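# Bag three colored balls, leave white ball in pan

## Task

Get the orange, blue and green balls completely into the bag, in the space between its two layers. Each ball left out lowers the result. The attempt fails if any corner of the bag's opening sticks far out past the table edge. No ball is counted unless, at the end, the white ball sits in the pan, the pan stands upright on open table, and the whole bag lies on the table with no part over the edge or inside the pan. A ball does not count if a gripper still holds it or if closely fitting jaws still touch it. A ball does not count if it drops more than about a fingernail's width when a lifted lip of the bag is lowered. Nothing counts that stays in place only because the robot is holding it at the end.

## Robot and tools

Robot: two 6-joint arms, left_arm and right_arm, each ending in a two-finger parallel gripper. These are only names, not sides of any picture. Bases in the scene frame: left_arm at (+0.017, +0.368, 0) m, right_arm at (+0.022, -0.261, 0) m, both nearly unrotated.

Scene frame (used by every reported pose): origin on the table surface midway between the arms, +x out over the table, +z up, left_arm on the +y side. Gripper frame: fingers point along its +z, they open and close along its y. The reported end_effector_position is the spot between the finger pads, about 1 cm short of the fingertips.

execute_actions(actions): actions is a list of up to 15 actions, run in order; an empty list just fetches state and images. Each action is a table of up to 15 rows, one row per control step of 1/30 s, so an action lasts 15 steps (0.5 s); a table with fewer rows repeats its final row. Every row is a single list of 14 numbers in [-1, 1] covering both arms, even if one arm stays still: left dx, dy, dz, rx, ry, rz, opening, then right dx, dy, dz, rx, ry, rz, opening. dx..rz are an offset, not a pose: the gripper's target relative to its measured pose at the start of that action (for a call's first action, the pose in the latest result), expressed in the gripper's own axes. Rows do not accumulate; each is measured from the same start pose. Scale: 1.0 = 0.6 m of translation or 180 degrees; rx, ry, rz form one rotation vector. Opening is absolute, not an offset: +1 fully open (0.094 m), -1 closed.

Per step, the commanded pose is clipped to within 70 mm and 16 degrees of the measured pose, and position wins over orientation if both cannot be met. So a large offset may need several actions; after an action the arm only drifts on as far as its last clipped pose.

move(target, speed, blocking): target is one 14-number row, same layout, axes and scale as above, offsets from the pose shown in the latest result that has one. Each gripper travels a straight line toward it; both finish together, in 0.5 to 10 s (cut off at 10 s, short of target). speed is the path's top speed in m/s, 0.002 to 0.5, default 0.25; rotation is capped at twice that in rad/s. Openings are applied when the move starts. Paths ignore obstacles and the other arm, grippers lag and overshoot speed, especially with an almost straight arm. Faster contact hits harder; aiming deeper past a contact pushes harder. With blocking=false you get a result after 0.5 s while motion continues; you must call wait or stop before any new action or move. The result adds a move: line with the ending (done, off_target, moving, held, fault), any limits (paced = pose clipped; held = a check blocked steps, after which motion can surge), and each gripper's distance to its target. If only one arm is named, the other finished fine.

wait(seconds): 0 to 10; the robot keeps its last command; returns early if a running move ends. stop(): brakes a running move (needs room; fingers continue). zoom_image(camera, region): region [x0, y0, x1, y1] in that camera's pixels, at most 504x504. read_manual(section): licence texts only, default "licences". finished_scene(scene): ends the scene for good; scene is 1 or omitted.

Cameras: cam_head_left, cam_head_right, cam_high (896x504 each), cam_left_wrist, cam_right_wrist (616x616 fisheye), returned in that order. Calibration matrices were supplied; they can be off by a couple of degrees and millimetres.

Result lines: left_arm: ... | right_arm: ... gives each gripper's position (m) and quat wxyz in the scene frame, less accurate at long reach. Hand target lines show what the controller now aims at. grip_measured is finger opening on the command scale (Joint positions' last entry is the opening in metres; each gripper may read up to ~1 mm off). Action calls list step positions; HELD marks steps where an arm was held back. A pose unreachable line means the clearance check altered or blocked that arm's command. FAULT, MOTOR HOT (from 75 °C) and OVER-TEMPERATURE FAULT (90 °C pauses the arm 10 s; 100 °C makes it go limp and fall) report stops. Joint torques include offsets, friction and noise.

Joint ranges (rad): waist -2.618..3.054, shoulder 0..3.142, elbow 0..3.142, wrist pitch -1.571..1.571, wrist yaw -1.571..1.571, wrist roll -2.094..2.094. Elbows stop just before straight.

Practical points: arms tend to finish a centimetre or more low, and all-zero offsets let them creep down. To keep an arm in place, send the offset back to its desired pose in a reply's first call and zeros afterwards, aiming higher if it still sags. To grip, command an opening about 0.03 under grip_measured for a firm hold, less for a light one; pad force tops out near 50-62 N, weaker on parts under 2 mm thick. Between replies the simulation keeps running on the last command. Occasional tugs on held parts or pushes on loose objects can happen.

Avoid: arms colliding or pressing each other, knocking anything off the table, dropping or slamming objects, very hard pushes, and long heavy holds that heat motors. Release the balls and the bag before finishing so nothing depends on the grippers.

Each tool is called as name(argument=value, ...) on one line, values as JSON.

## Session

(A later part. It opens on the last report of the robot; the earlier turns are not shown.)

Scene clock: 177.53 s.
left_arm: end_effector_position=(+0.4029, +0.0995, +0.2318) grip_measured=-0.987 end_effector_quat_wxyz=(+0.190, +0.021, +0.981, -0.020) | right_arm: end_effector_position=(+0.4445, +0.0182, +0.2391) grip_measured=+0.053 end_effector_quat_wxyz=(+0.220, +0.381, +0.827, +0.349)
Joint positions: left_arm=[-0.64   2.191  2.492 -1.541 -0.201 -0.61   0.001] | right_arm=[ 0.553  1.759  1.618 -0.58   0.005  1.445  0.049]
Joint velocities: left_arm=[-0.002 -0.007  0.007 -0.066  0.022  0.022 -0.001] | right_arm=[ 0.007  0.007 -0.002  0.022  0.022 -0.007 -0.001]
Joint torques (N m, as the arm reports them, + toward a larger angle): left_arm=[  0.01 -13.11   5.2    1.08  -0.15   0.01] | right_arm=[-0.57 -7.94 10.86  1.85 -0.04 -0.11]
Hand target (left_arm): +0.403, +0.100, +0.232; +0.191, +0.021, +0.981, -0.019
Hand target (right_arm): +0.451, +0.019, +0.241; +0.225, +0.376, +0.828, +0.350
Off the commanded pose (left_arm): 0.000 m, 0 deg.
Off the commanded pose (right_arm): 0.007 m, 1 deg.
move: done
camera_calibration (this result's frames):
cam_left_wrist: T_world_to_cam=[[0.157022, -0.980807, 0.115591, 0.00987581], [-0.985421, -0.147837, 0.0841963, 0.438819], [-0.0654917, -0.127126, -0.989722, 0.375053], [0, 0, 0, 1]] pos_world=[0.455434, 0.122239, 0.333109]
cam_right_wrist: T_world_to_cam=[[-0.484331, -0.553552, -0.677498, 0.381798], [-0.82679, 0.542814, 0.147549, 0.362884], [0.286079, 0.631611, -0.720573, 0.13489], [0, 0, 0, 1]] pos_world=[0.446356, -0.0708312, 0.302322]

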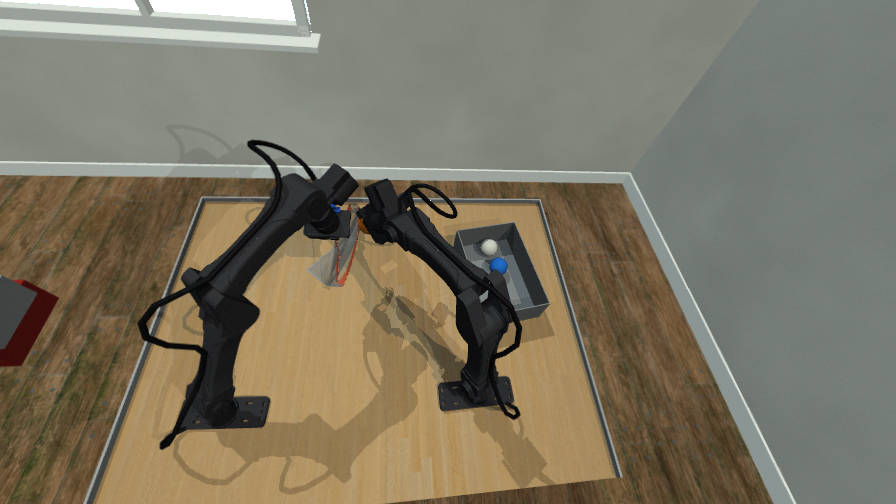

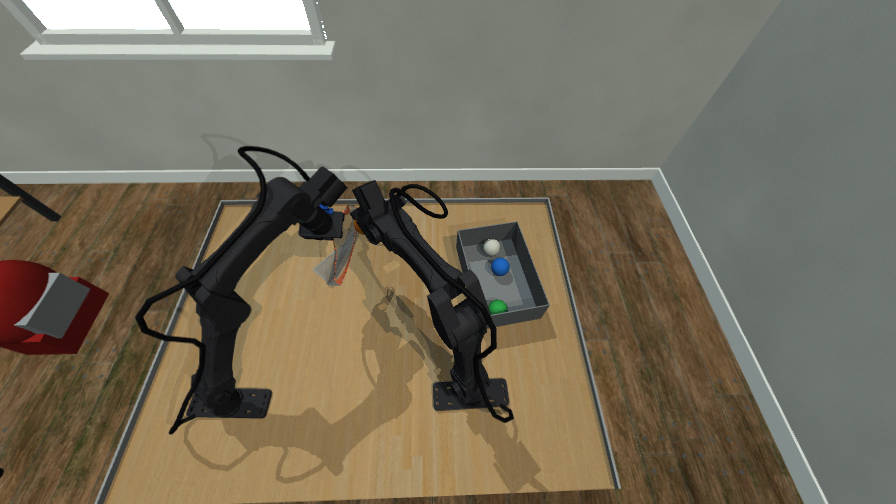

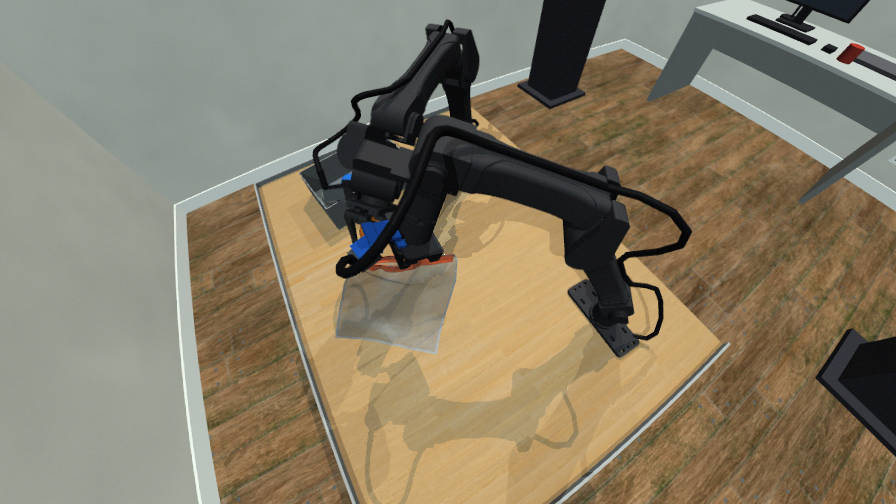

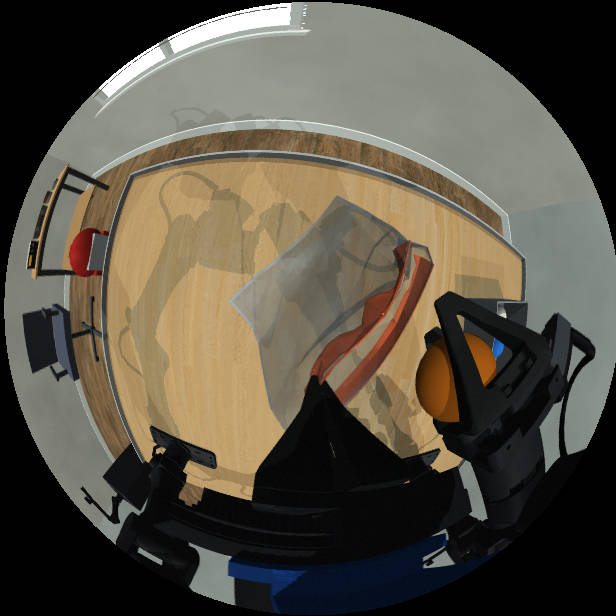

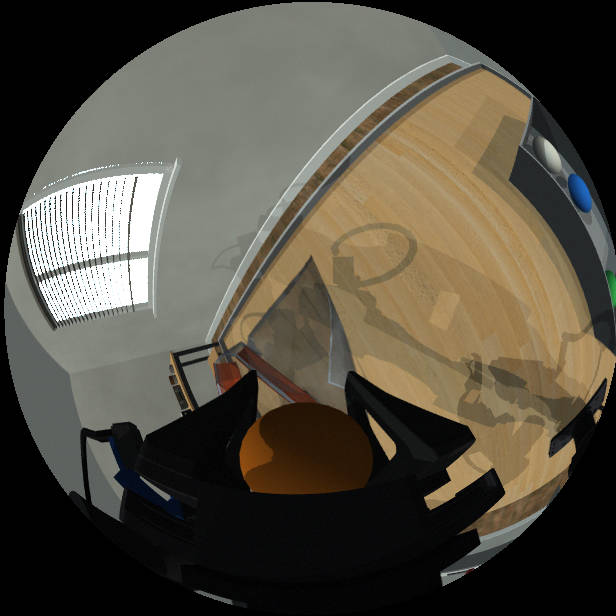

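move(target=[0,0,0,0,0,0,-1, 0.05,0.05,0.025,0,0,0,0.05], speed=0.03)

Scene clock: 179.47 s.
left_arm: end_effector_position=(+0.4027, +0.0992, +0.2318) grip_measured=-0.987 end_effector_quat_wxyz=(+0.190, +0.021, +0.981, -0.021) | right_arm: end_effector_position=(+0.4445, +0.0184, +0.2393) grip_measured=+0.053 end_effector_quat_wxyz=(+0.220, +0.381, +0.827, +0.349)
Joint positions: left_arm=[-0.64   2.191  2.492 -1.541 -0.199 -0.61   0.001] | right_arm=[ 0.553  1.759  1.618 -0.579  0.005  1.444  0.049]
Joint velocities: left_arm=[ 0.002 -0.002 -0.002 -0.037  0.051  0.037 -0.001] | right_arm=[ 0.012  0.007 -0.017  0.007 -0.037  0.022  0.   ]
Joint torques (N m, as the arm reports them, + toward a larger angle): left_arm=[  0.03 -13.13   5.22   1.08  -0.18   0.03] | right_arm=[ 0.04 -9.32  8.77  1.82 -0.01  0.01]
Hand target (left_arm): +0.403, +0.100, +0.232; +0.190, +0.021, +0.981, -0.020
Hand target (right_arm): +0.445, +0.018, +0.239; +0.220, +0.381, +0.827, +0.349
Off the commanded pose (left_arm): 0.000 m, 0 deg.
Off the commanded pose (right_arm): 0.045 m, 0 deg.
move: held (right_arm); limits=held; held on 46 of 52 steps (right_arm), including the last (right_arm)
pose unreachable (right arm): on one or more control steps of this call, first in action 0 (counted from 0), this arm could not follow its commanded pose, so it was not sent that pose on those steps. On the call's last step it was still not sent that pose. It may still have moved: this result reports where it is.
cause: the commanded pose would bring a part of the arm too close to another arm (this arm's wrist (the part past joint 4) and the other arm's wrist (the part past joint 4)).
camera_calibration (this result's frames):
cam_left_wrist: T_world_to_cam=[[0.156451, -0.980729, 0.117019, 0.00949249], [-0.985414, -0.146962, 0.085794, 0.438088], [-0.0669435, -0.128734, -0.989417, 0.375594], [0, 0, 0, 1]] pos_world=[0.455357, 0.122043, 0.332923]
cam_right_wrist: T_world_to_cam=[[-0.483309, -0.553402, -0.67835, 0.381849], [-0.827361, 0.542012, 0.147299, 0.363131], [0.286158, 0.632431, -0.719822, 0.134653], [0, 0, 0, 1]] pos_world=[0.446459, -0.0706636, 0.302465]

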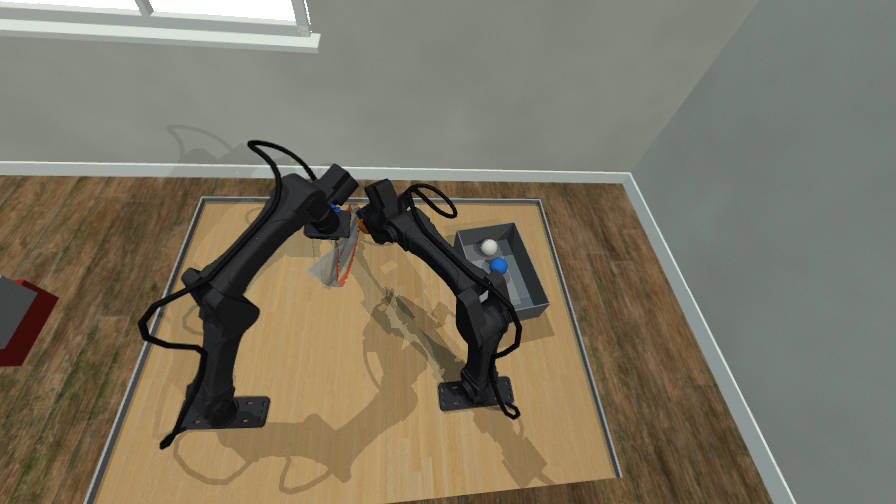

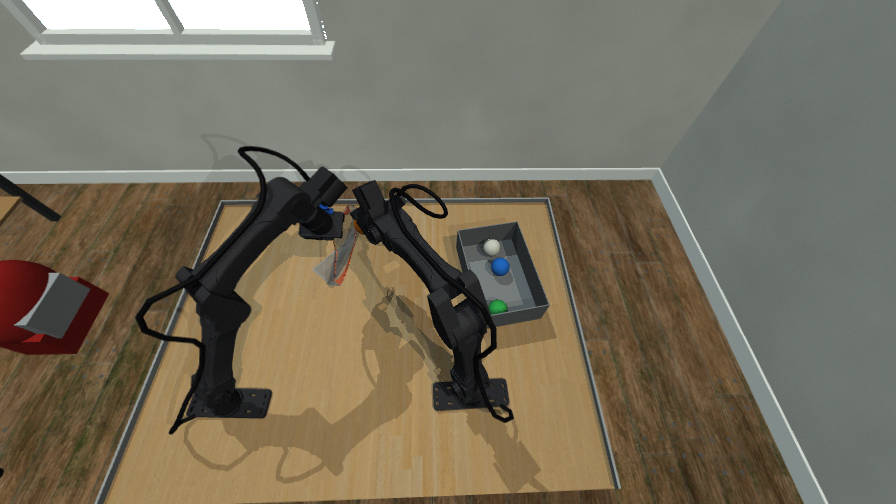

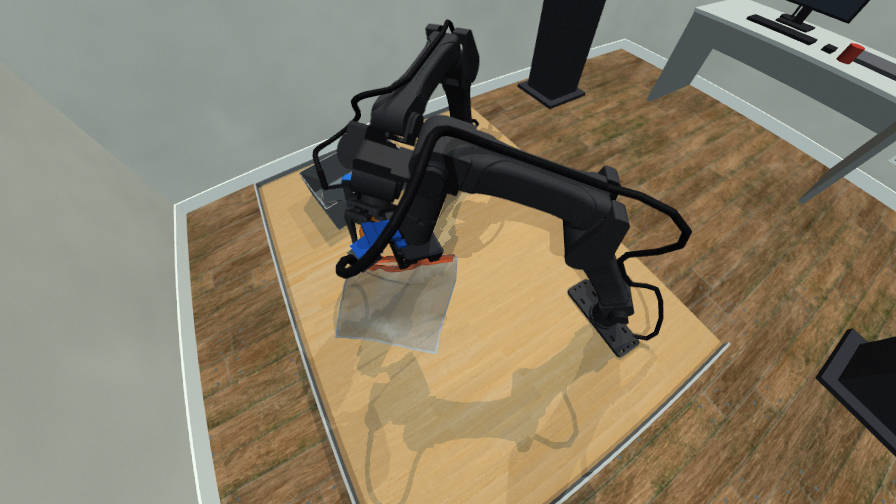

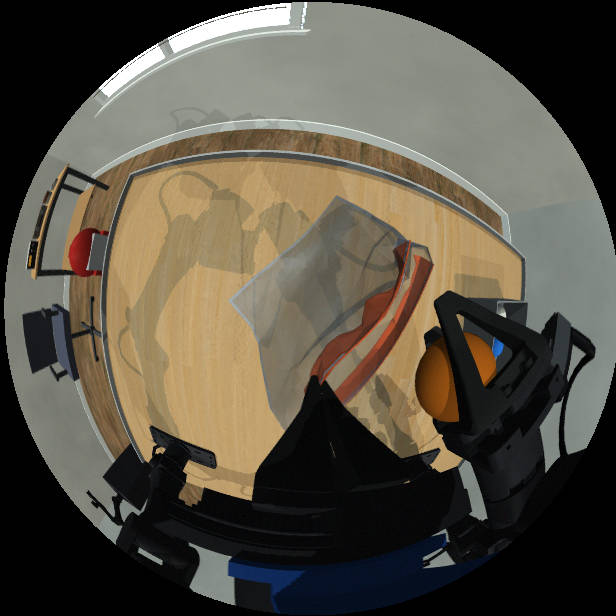

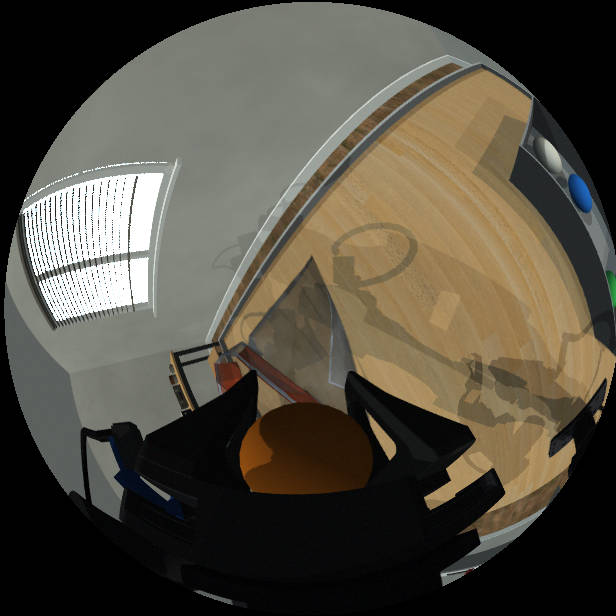

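move(target=[0,0,0,0,0,0,-1, -0.05,-0.03,-0.08,-0.134,0.147,-0.147,0.05], speed=0.08)

Scene clock: 185.30 s.
left_arm: end_effector_position=(+0.4025, +0.0989, +0.2317) grip_measured=-0.987 end_effector_quat_wxyz=(+0.189, +0.021, +0.981, -0.022) | right_arm: end_effector_position=(+0.4247, -0.0303, +0.2630) grip_measured=+0.053 end_effector_quat_wxyz=(+0.178, +0.043, +0.831, +0.526)
Joint positions: left_arm=[-0.64   2.191  2.492 -1.541 -0.196 -0.61   0.001] | right_arm=[ 0.191  1.657  1.383 -0.363 -0.867  0.784  0.049]
Joint velocities: left_arm=[ 0.002 -0.017 -0.007 -0.037 -0.037  0.007 -0.   ] | right_arm=[ 0.007  0.007 -0.022 -0.066 -0.051 -0.051 -0.001]
Joint torques (N m, as the arm reports them, + toward a larger angle): left_arm=[ -0.05 -13.18   5.16   1.09  -0.18   0.01] | right_arm=[-0.62 -7.24  9.81  1.54 -0.4  -0.13]
Hand target (left_arm): +0.403, +0.099, +0.232; +0.190, +0.021, +0.981, -0.021
Hand target (right_arm): +0.425, -0.032, +0.260; +0.171, +0.041, +0.833, +0.524
Off the commanded pose (left_arm): 0.000 m, 0 deg.
Off the commanded pose (right_arm): 0.004 m, 1 deg.
move: done
camera_calibration (this result's frames):
cam_left_wrist: T_world_to_cam=[[0.155882, -0.980648, 0.118447, 0.00910793], [-0.985405, -0.146083, 0.0873902, 0.437356], [-0.068396, -0.130341, -0.989107, 0.376133], [0, 0, 0, 1]] pos_world=[0.455279, 0.121847, 0.332736]
cam_right_wrist: T_world_to_cam=[[0.151302, -0.531804, -0.833242, 0.133228], [-0.98763, -0.11643, -0.105026, 0.484108], [-0.041161, 0.838826, -0.542842, 0.286927], [0, 0, 0, 1]] pos_world=[0.469772, -0.113467, 0.317611]

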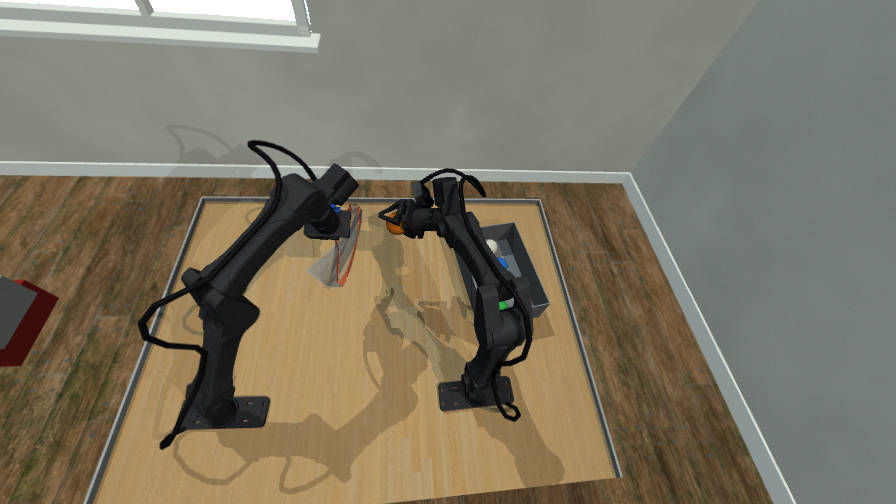

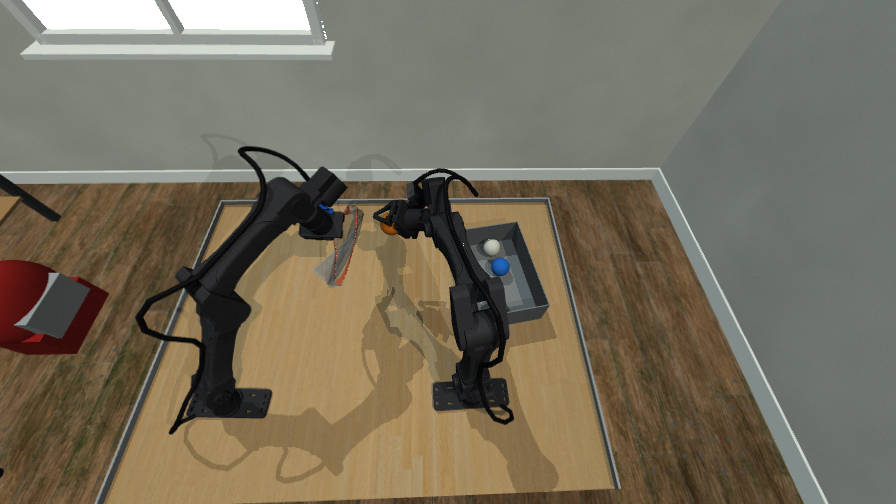

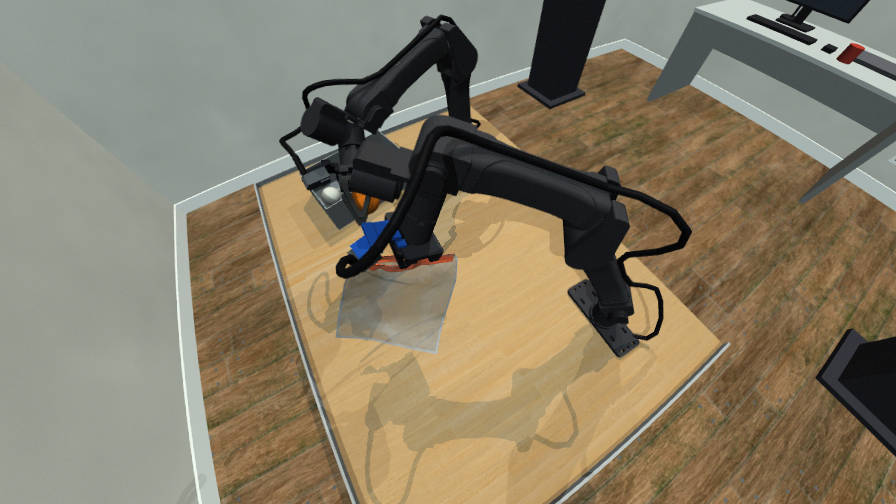

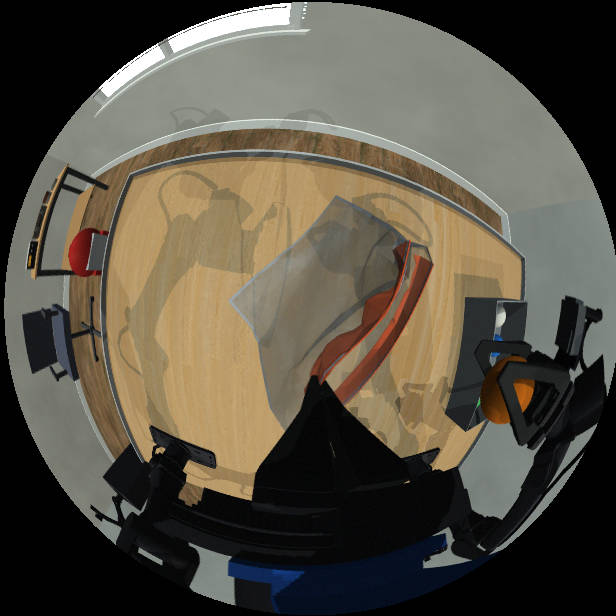

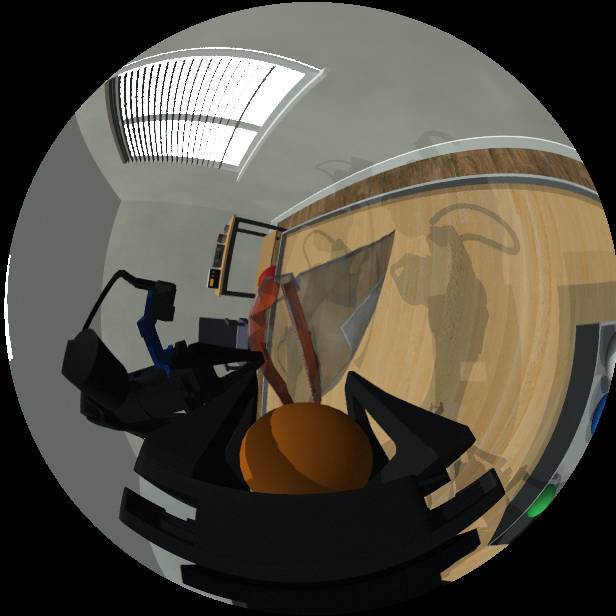

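move(target=[0,0,0,0,0,0,-1, 0.0,0.04,0.15,0,0,0,0.05], speed=0.04)

Scene clock: 188.53 s.
left_arm: end_effector_position=(+0.4022, +0.0986, +0.2316) grip_measured=-0.987 end_effector_quat_wxyz=(+0.188, +0.021, +0.982, -0.023) | right_arm: end_effector_position=(+0.4479, +0.0526, +0.2497) grip_measured=+0.053 end_effector_quat_wxyz=(+0.176, +0.046, +0.831, +0.526)
Joint positions: left_arm=[-0.64   2.191  2.492 -1.541 -0.194 -0.61   0.001] | right_arm=[ 0.382  1.83   1.511 -0.213 -0.707  0.938  0.049]
Joint velocities: left_arm=[-0.007 -0.032 -0.002  0.037  0.007 -0.007 -0.   ] | right_arm=[ 0.007 -0.017  0.007  0.037 -0.037 -0.022  0.001]
Joint torques (N m, as the arm reports them, + toward a larger angle): left_arm=[ -0.13 -13.02   5.11   1.08  -0.18   0.02] | right_arm=[ 0.64 -8.61 10.87  1.91 -0.18  0.04]
Hand target (left_arm): +0.402, +0.099, +0.232; +0.189, +0.021, +0.981, -0.022
Hand target (right_arm): +0.451, +0.058, +0.251; +0.177, +0.044, +0.829, +0.528
Off the commanded pose (left_arm): 0.000 m, 0 deg.
Off the commanded pose (right_arm): 0.007 m, 0 deg.
move: done
camera_calibration (this result's frames):
cam_left_wrist: T_world_to_cam=[[0.155316, -0.980565, 0.119876, 0.00872213], [-0.985392, -0.145202, 0.088985, 0.436624], [-0.0698493, -0.131946, -0.988793, 0.37667], [0, 0, 0, 1]] pos_world=[0.455201, 0.121651, 0.332551]
cam_right_wrist: T_world_to_cam=[[0.145734, -0.531389, -0.834499, 0.165517], [-0.988418, -0.114287, -0.0998389, 0.514186], [-0.0423193, 0.839384, -0.54189, 0.211332], [0, 0, 0, 1]] pos_world=[0.493053, -0.0306694, 0.303978]

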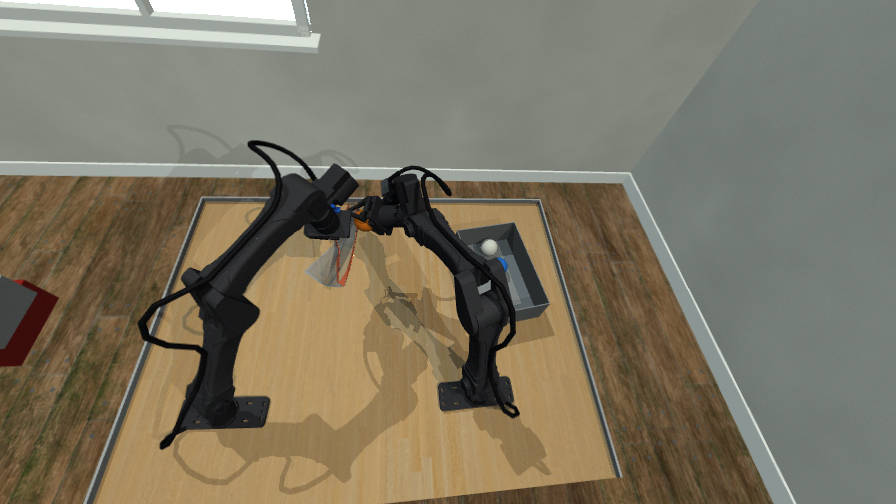

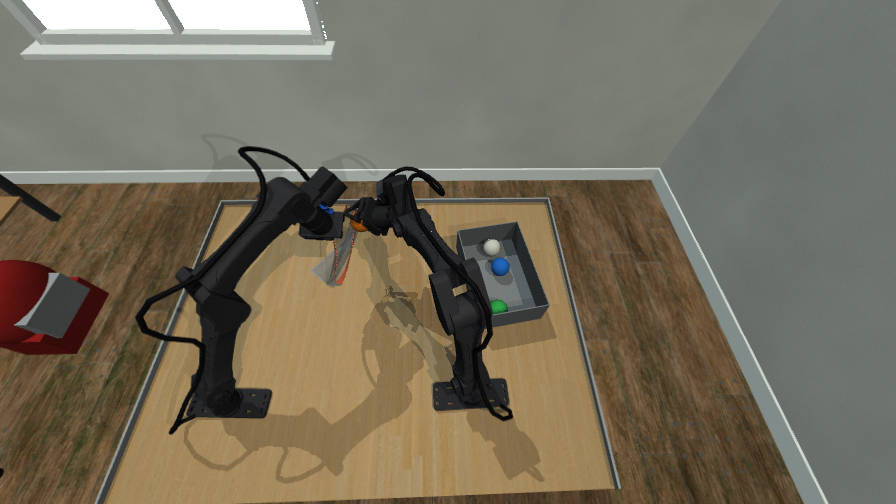

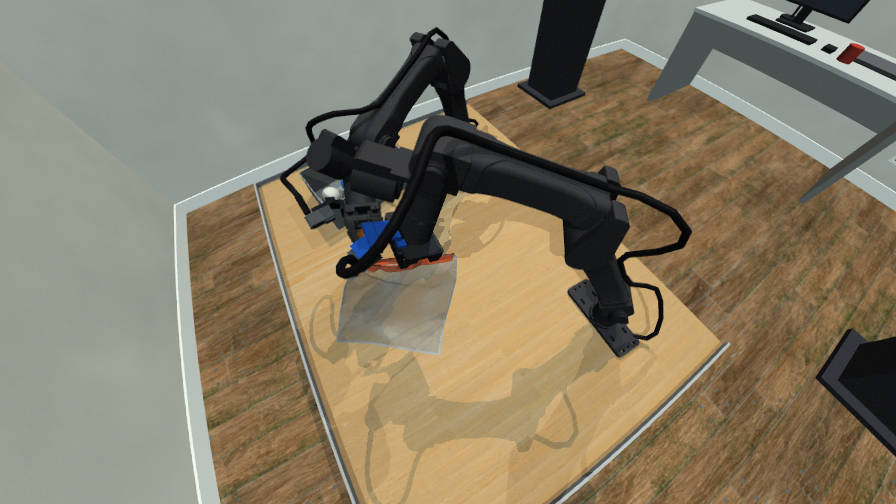

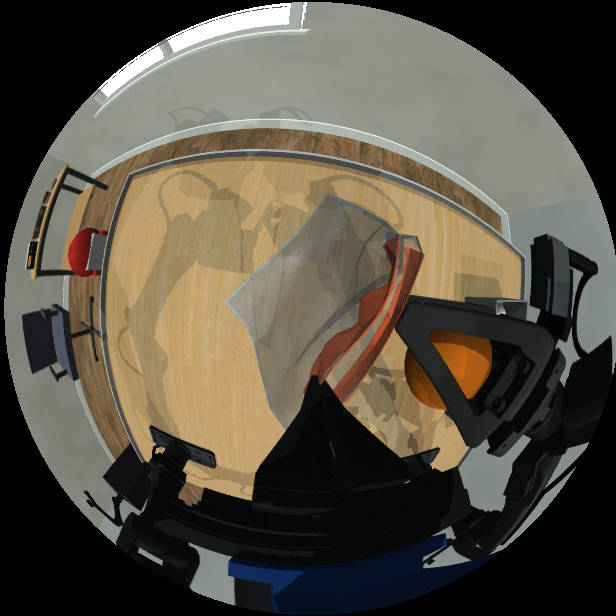

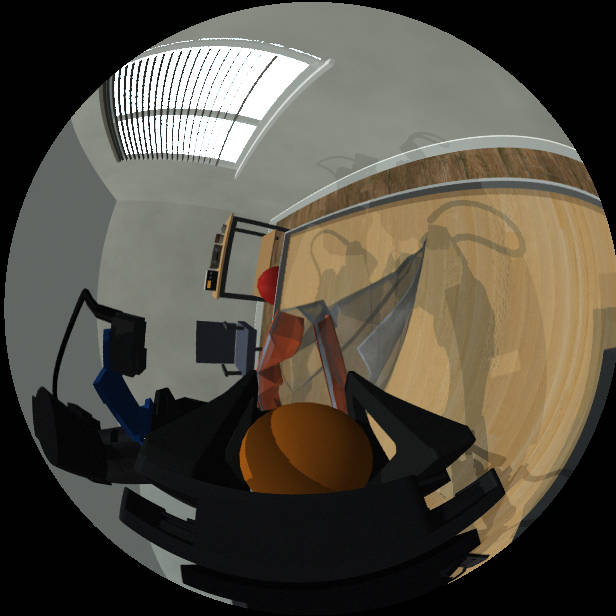

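move(target=[0,0,0,0,0,0,-1, 0.0,0.02,0.065,0,0,0,0.05], speed=0.03)

Scene clock: 190.63 s.
left_arm: end_effector_position=(+0.4021, +0.0983, +0.2316) grip_measured=-0.987 end_effector_quat_wxyz=(+0.188, +0.022, +0.982, -0.023) | right_arm: end_effector_position=(+0.4563, +0.0857, +0.2454) grip_measured=+0.053 end_effector_quat_wxyz=(+0.175, +0.047, +0.832, +0.525)
Joint positions: left_arm=[-0.64   2.191  2.492 -1.541 -0.192 -0.61   0.001] | right_arm=[ 0.446  1.913  1.6   -0.196 -0.649  0.98   0.049]
Joint velocities: left_arm=[-0.002  0.022 -0.007 -0.037 -0.037 -0.037  0.001] | right_arm=[ 0.002 -0.012  0.017 -0.007 -0.007 -0.007  0.   ]
Joint torques (N m, as the arm reports them, + toward a larger angle): left_arm=[  0.   -13.18   5.29   1.1   -0.15   0.02] | right_arm=[ 0.7  -9.33 10.93  1.93 -0.19  0.06]
Hand target (left_arm): +0.402, +0.099, +0.232; +0.189, +0.021, +0.982, -0.023
Hand target (right_arm): +0.459, +0.091, +0.245; +0.175, +0.046, +0.831, +0.527
Off the commanded pose (left_arm): 0.000 m, 0 deg.
Off the commanded pose (right_arm): 0.007 m, 0 deg.
move: done
camera_calibration (this result's frames):
cam_left_wrist: T_world_to_cam=[[0.154939, -0.980507, 0.120829, 0.00846424], [-0.985382, -0.144613, 0.0900473, 0.436135], [-0.0708185, -0.133015, -0.988581, 0.377028], [0, 0, 0, 1]] pos_world=[0.455149, 0.12152, 0.332427]
cam_right_wrist: T_world_to_cam=[[0.141909, -0.533409, -0.833868, 0.180071], [-0.988974, -0.112433, -0.0963842, 0.525159], [-0.0423417, 0.838352, -0.543483, 0.182157], [0, 0, 0, 1]] pos_world=[0.501527, 0.00238522, 0.299772]

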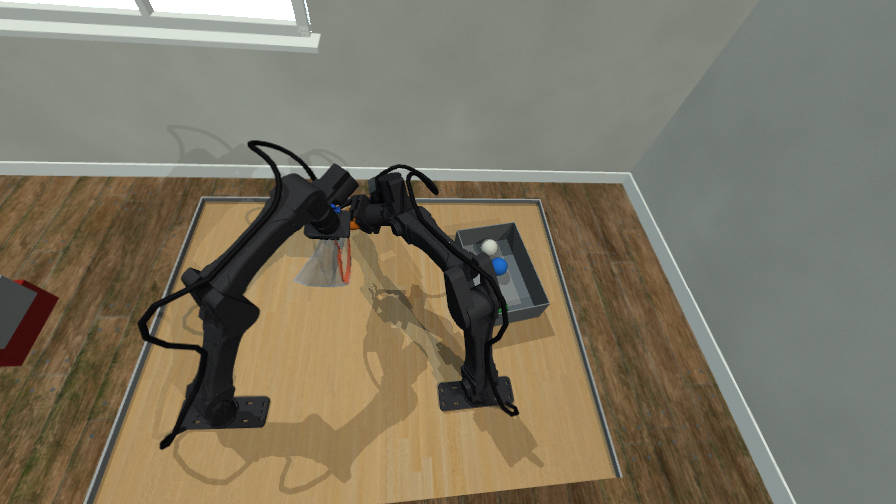

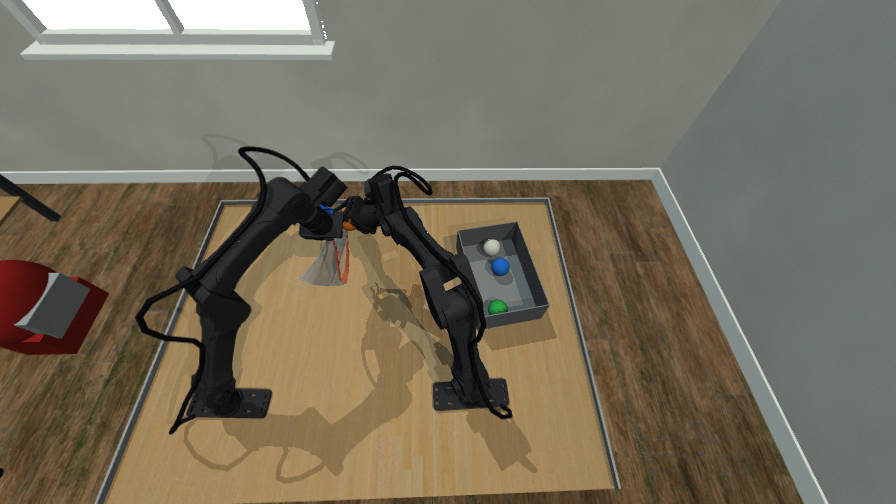

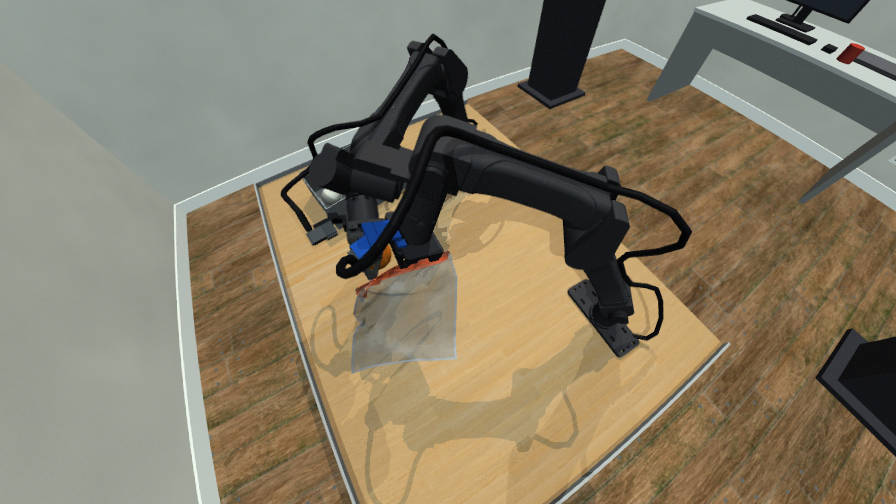

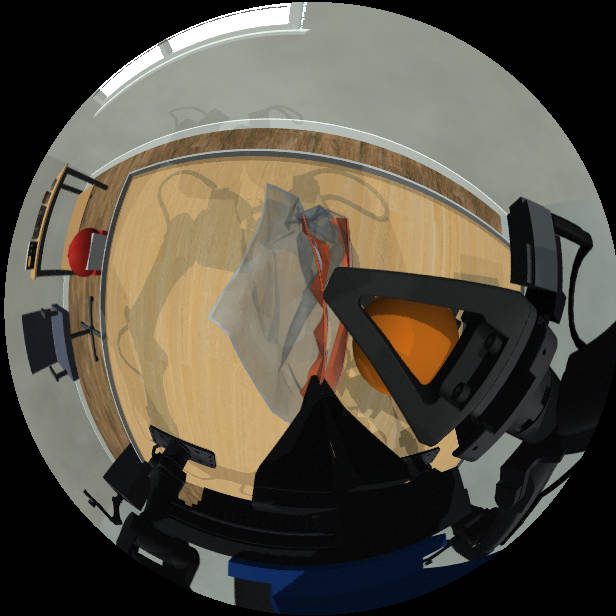

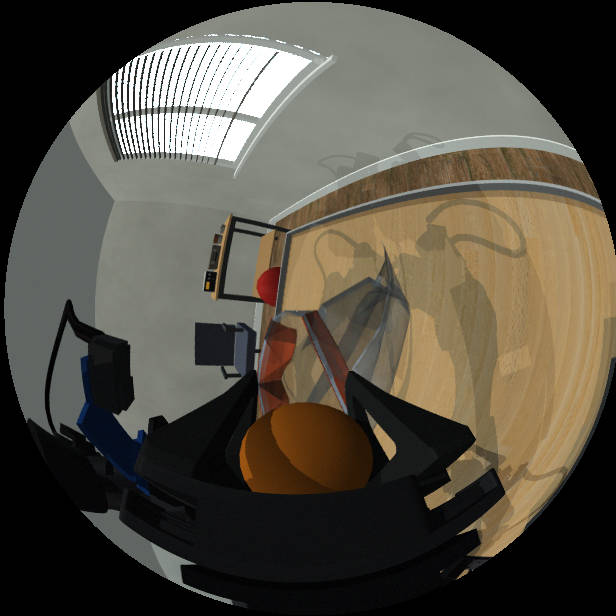

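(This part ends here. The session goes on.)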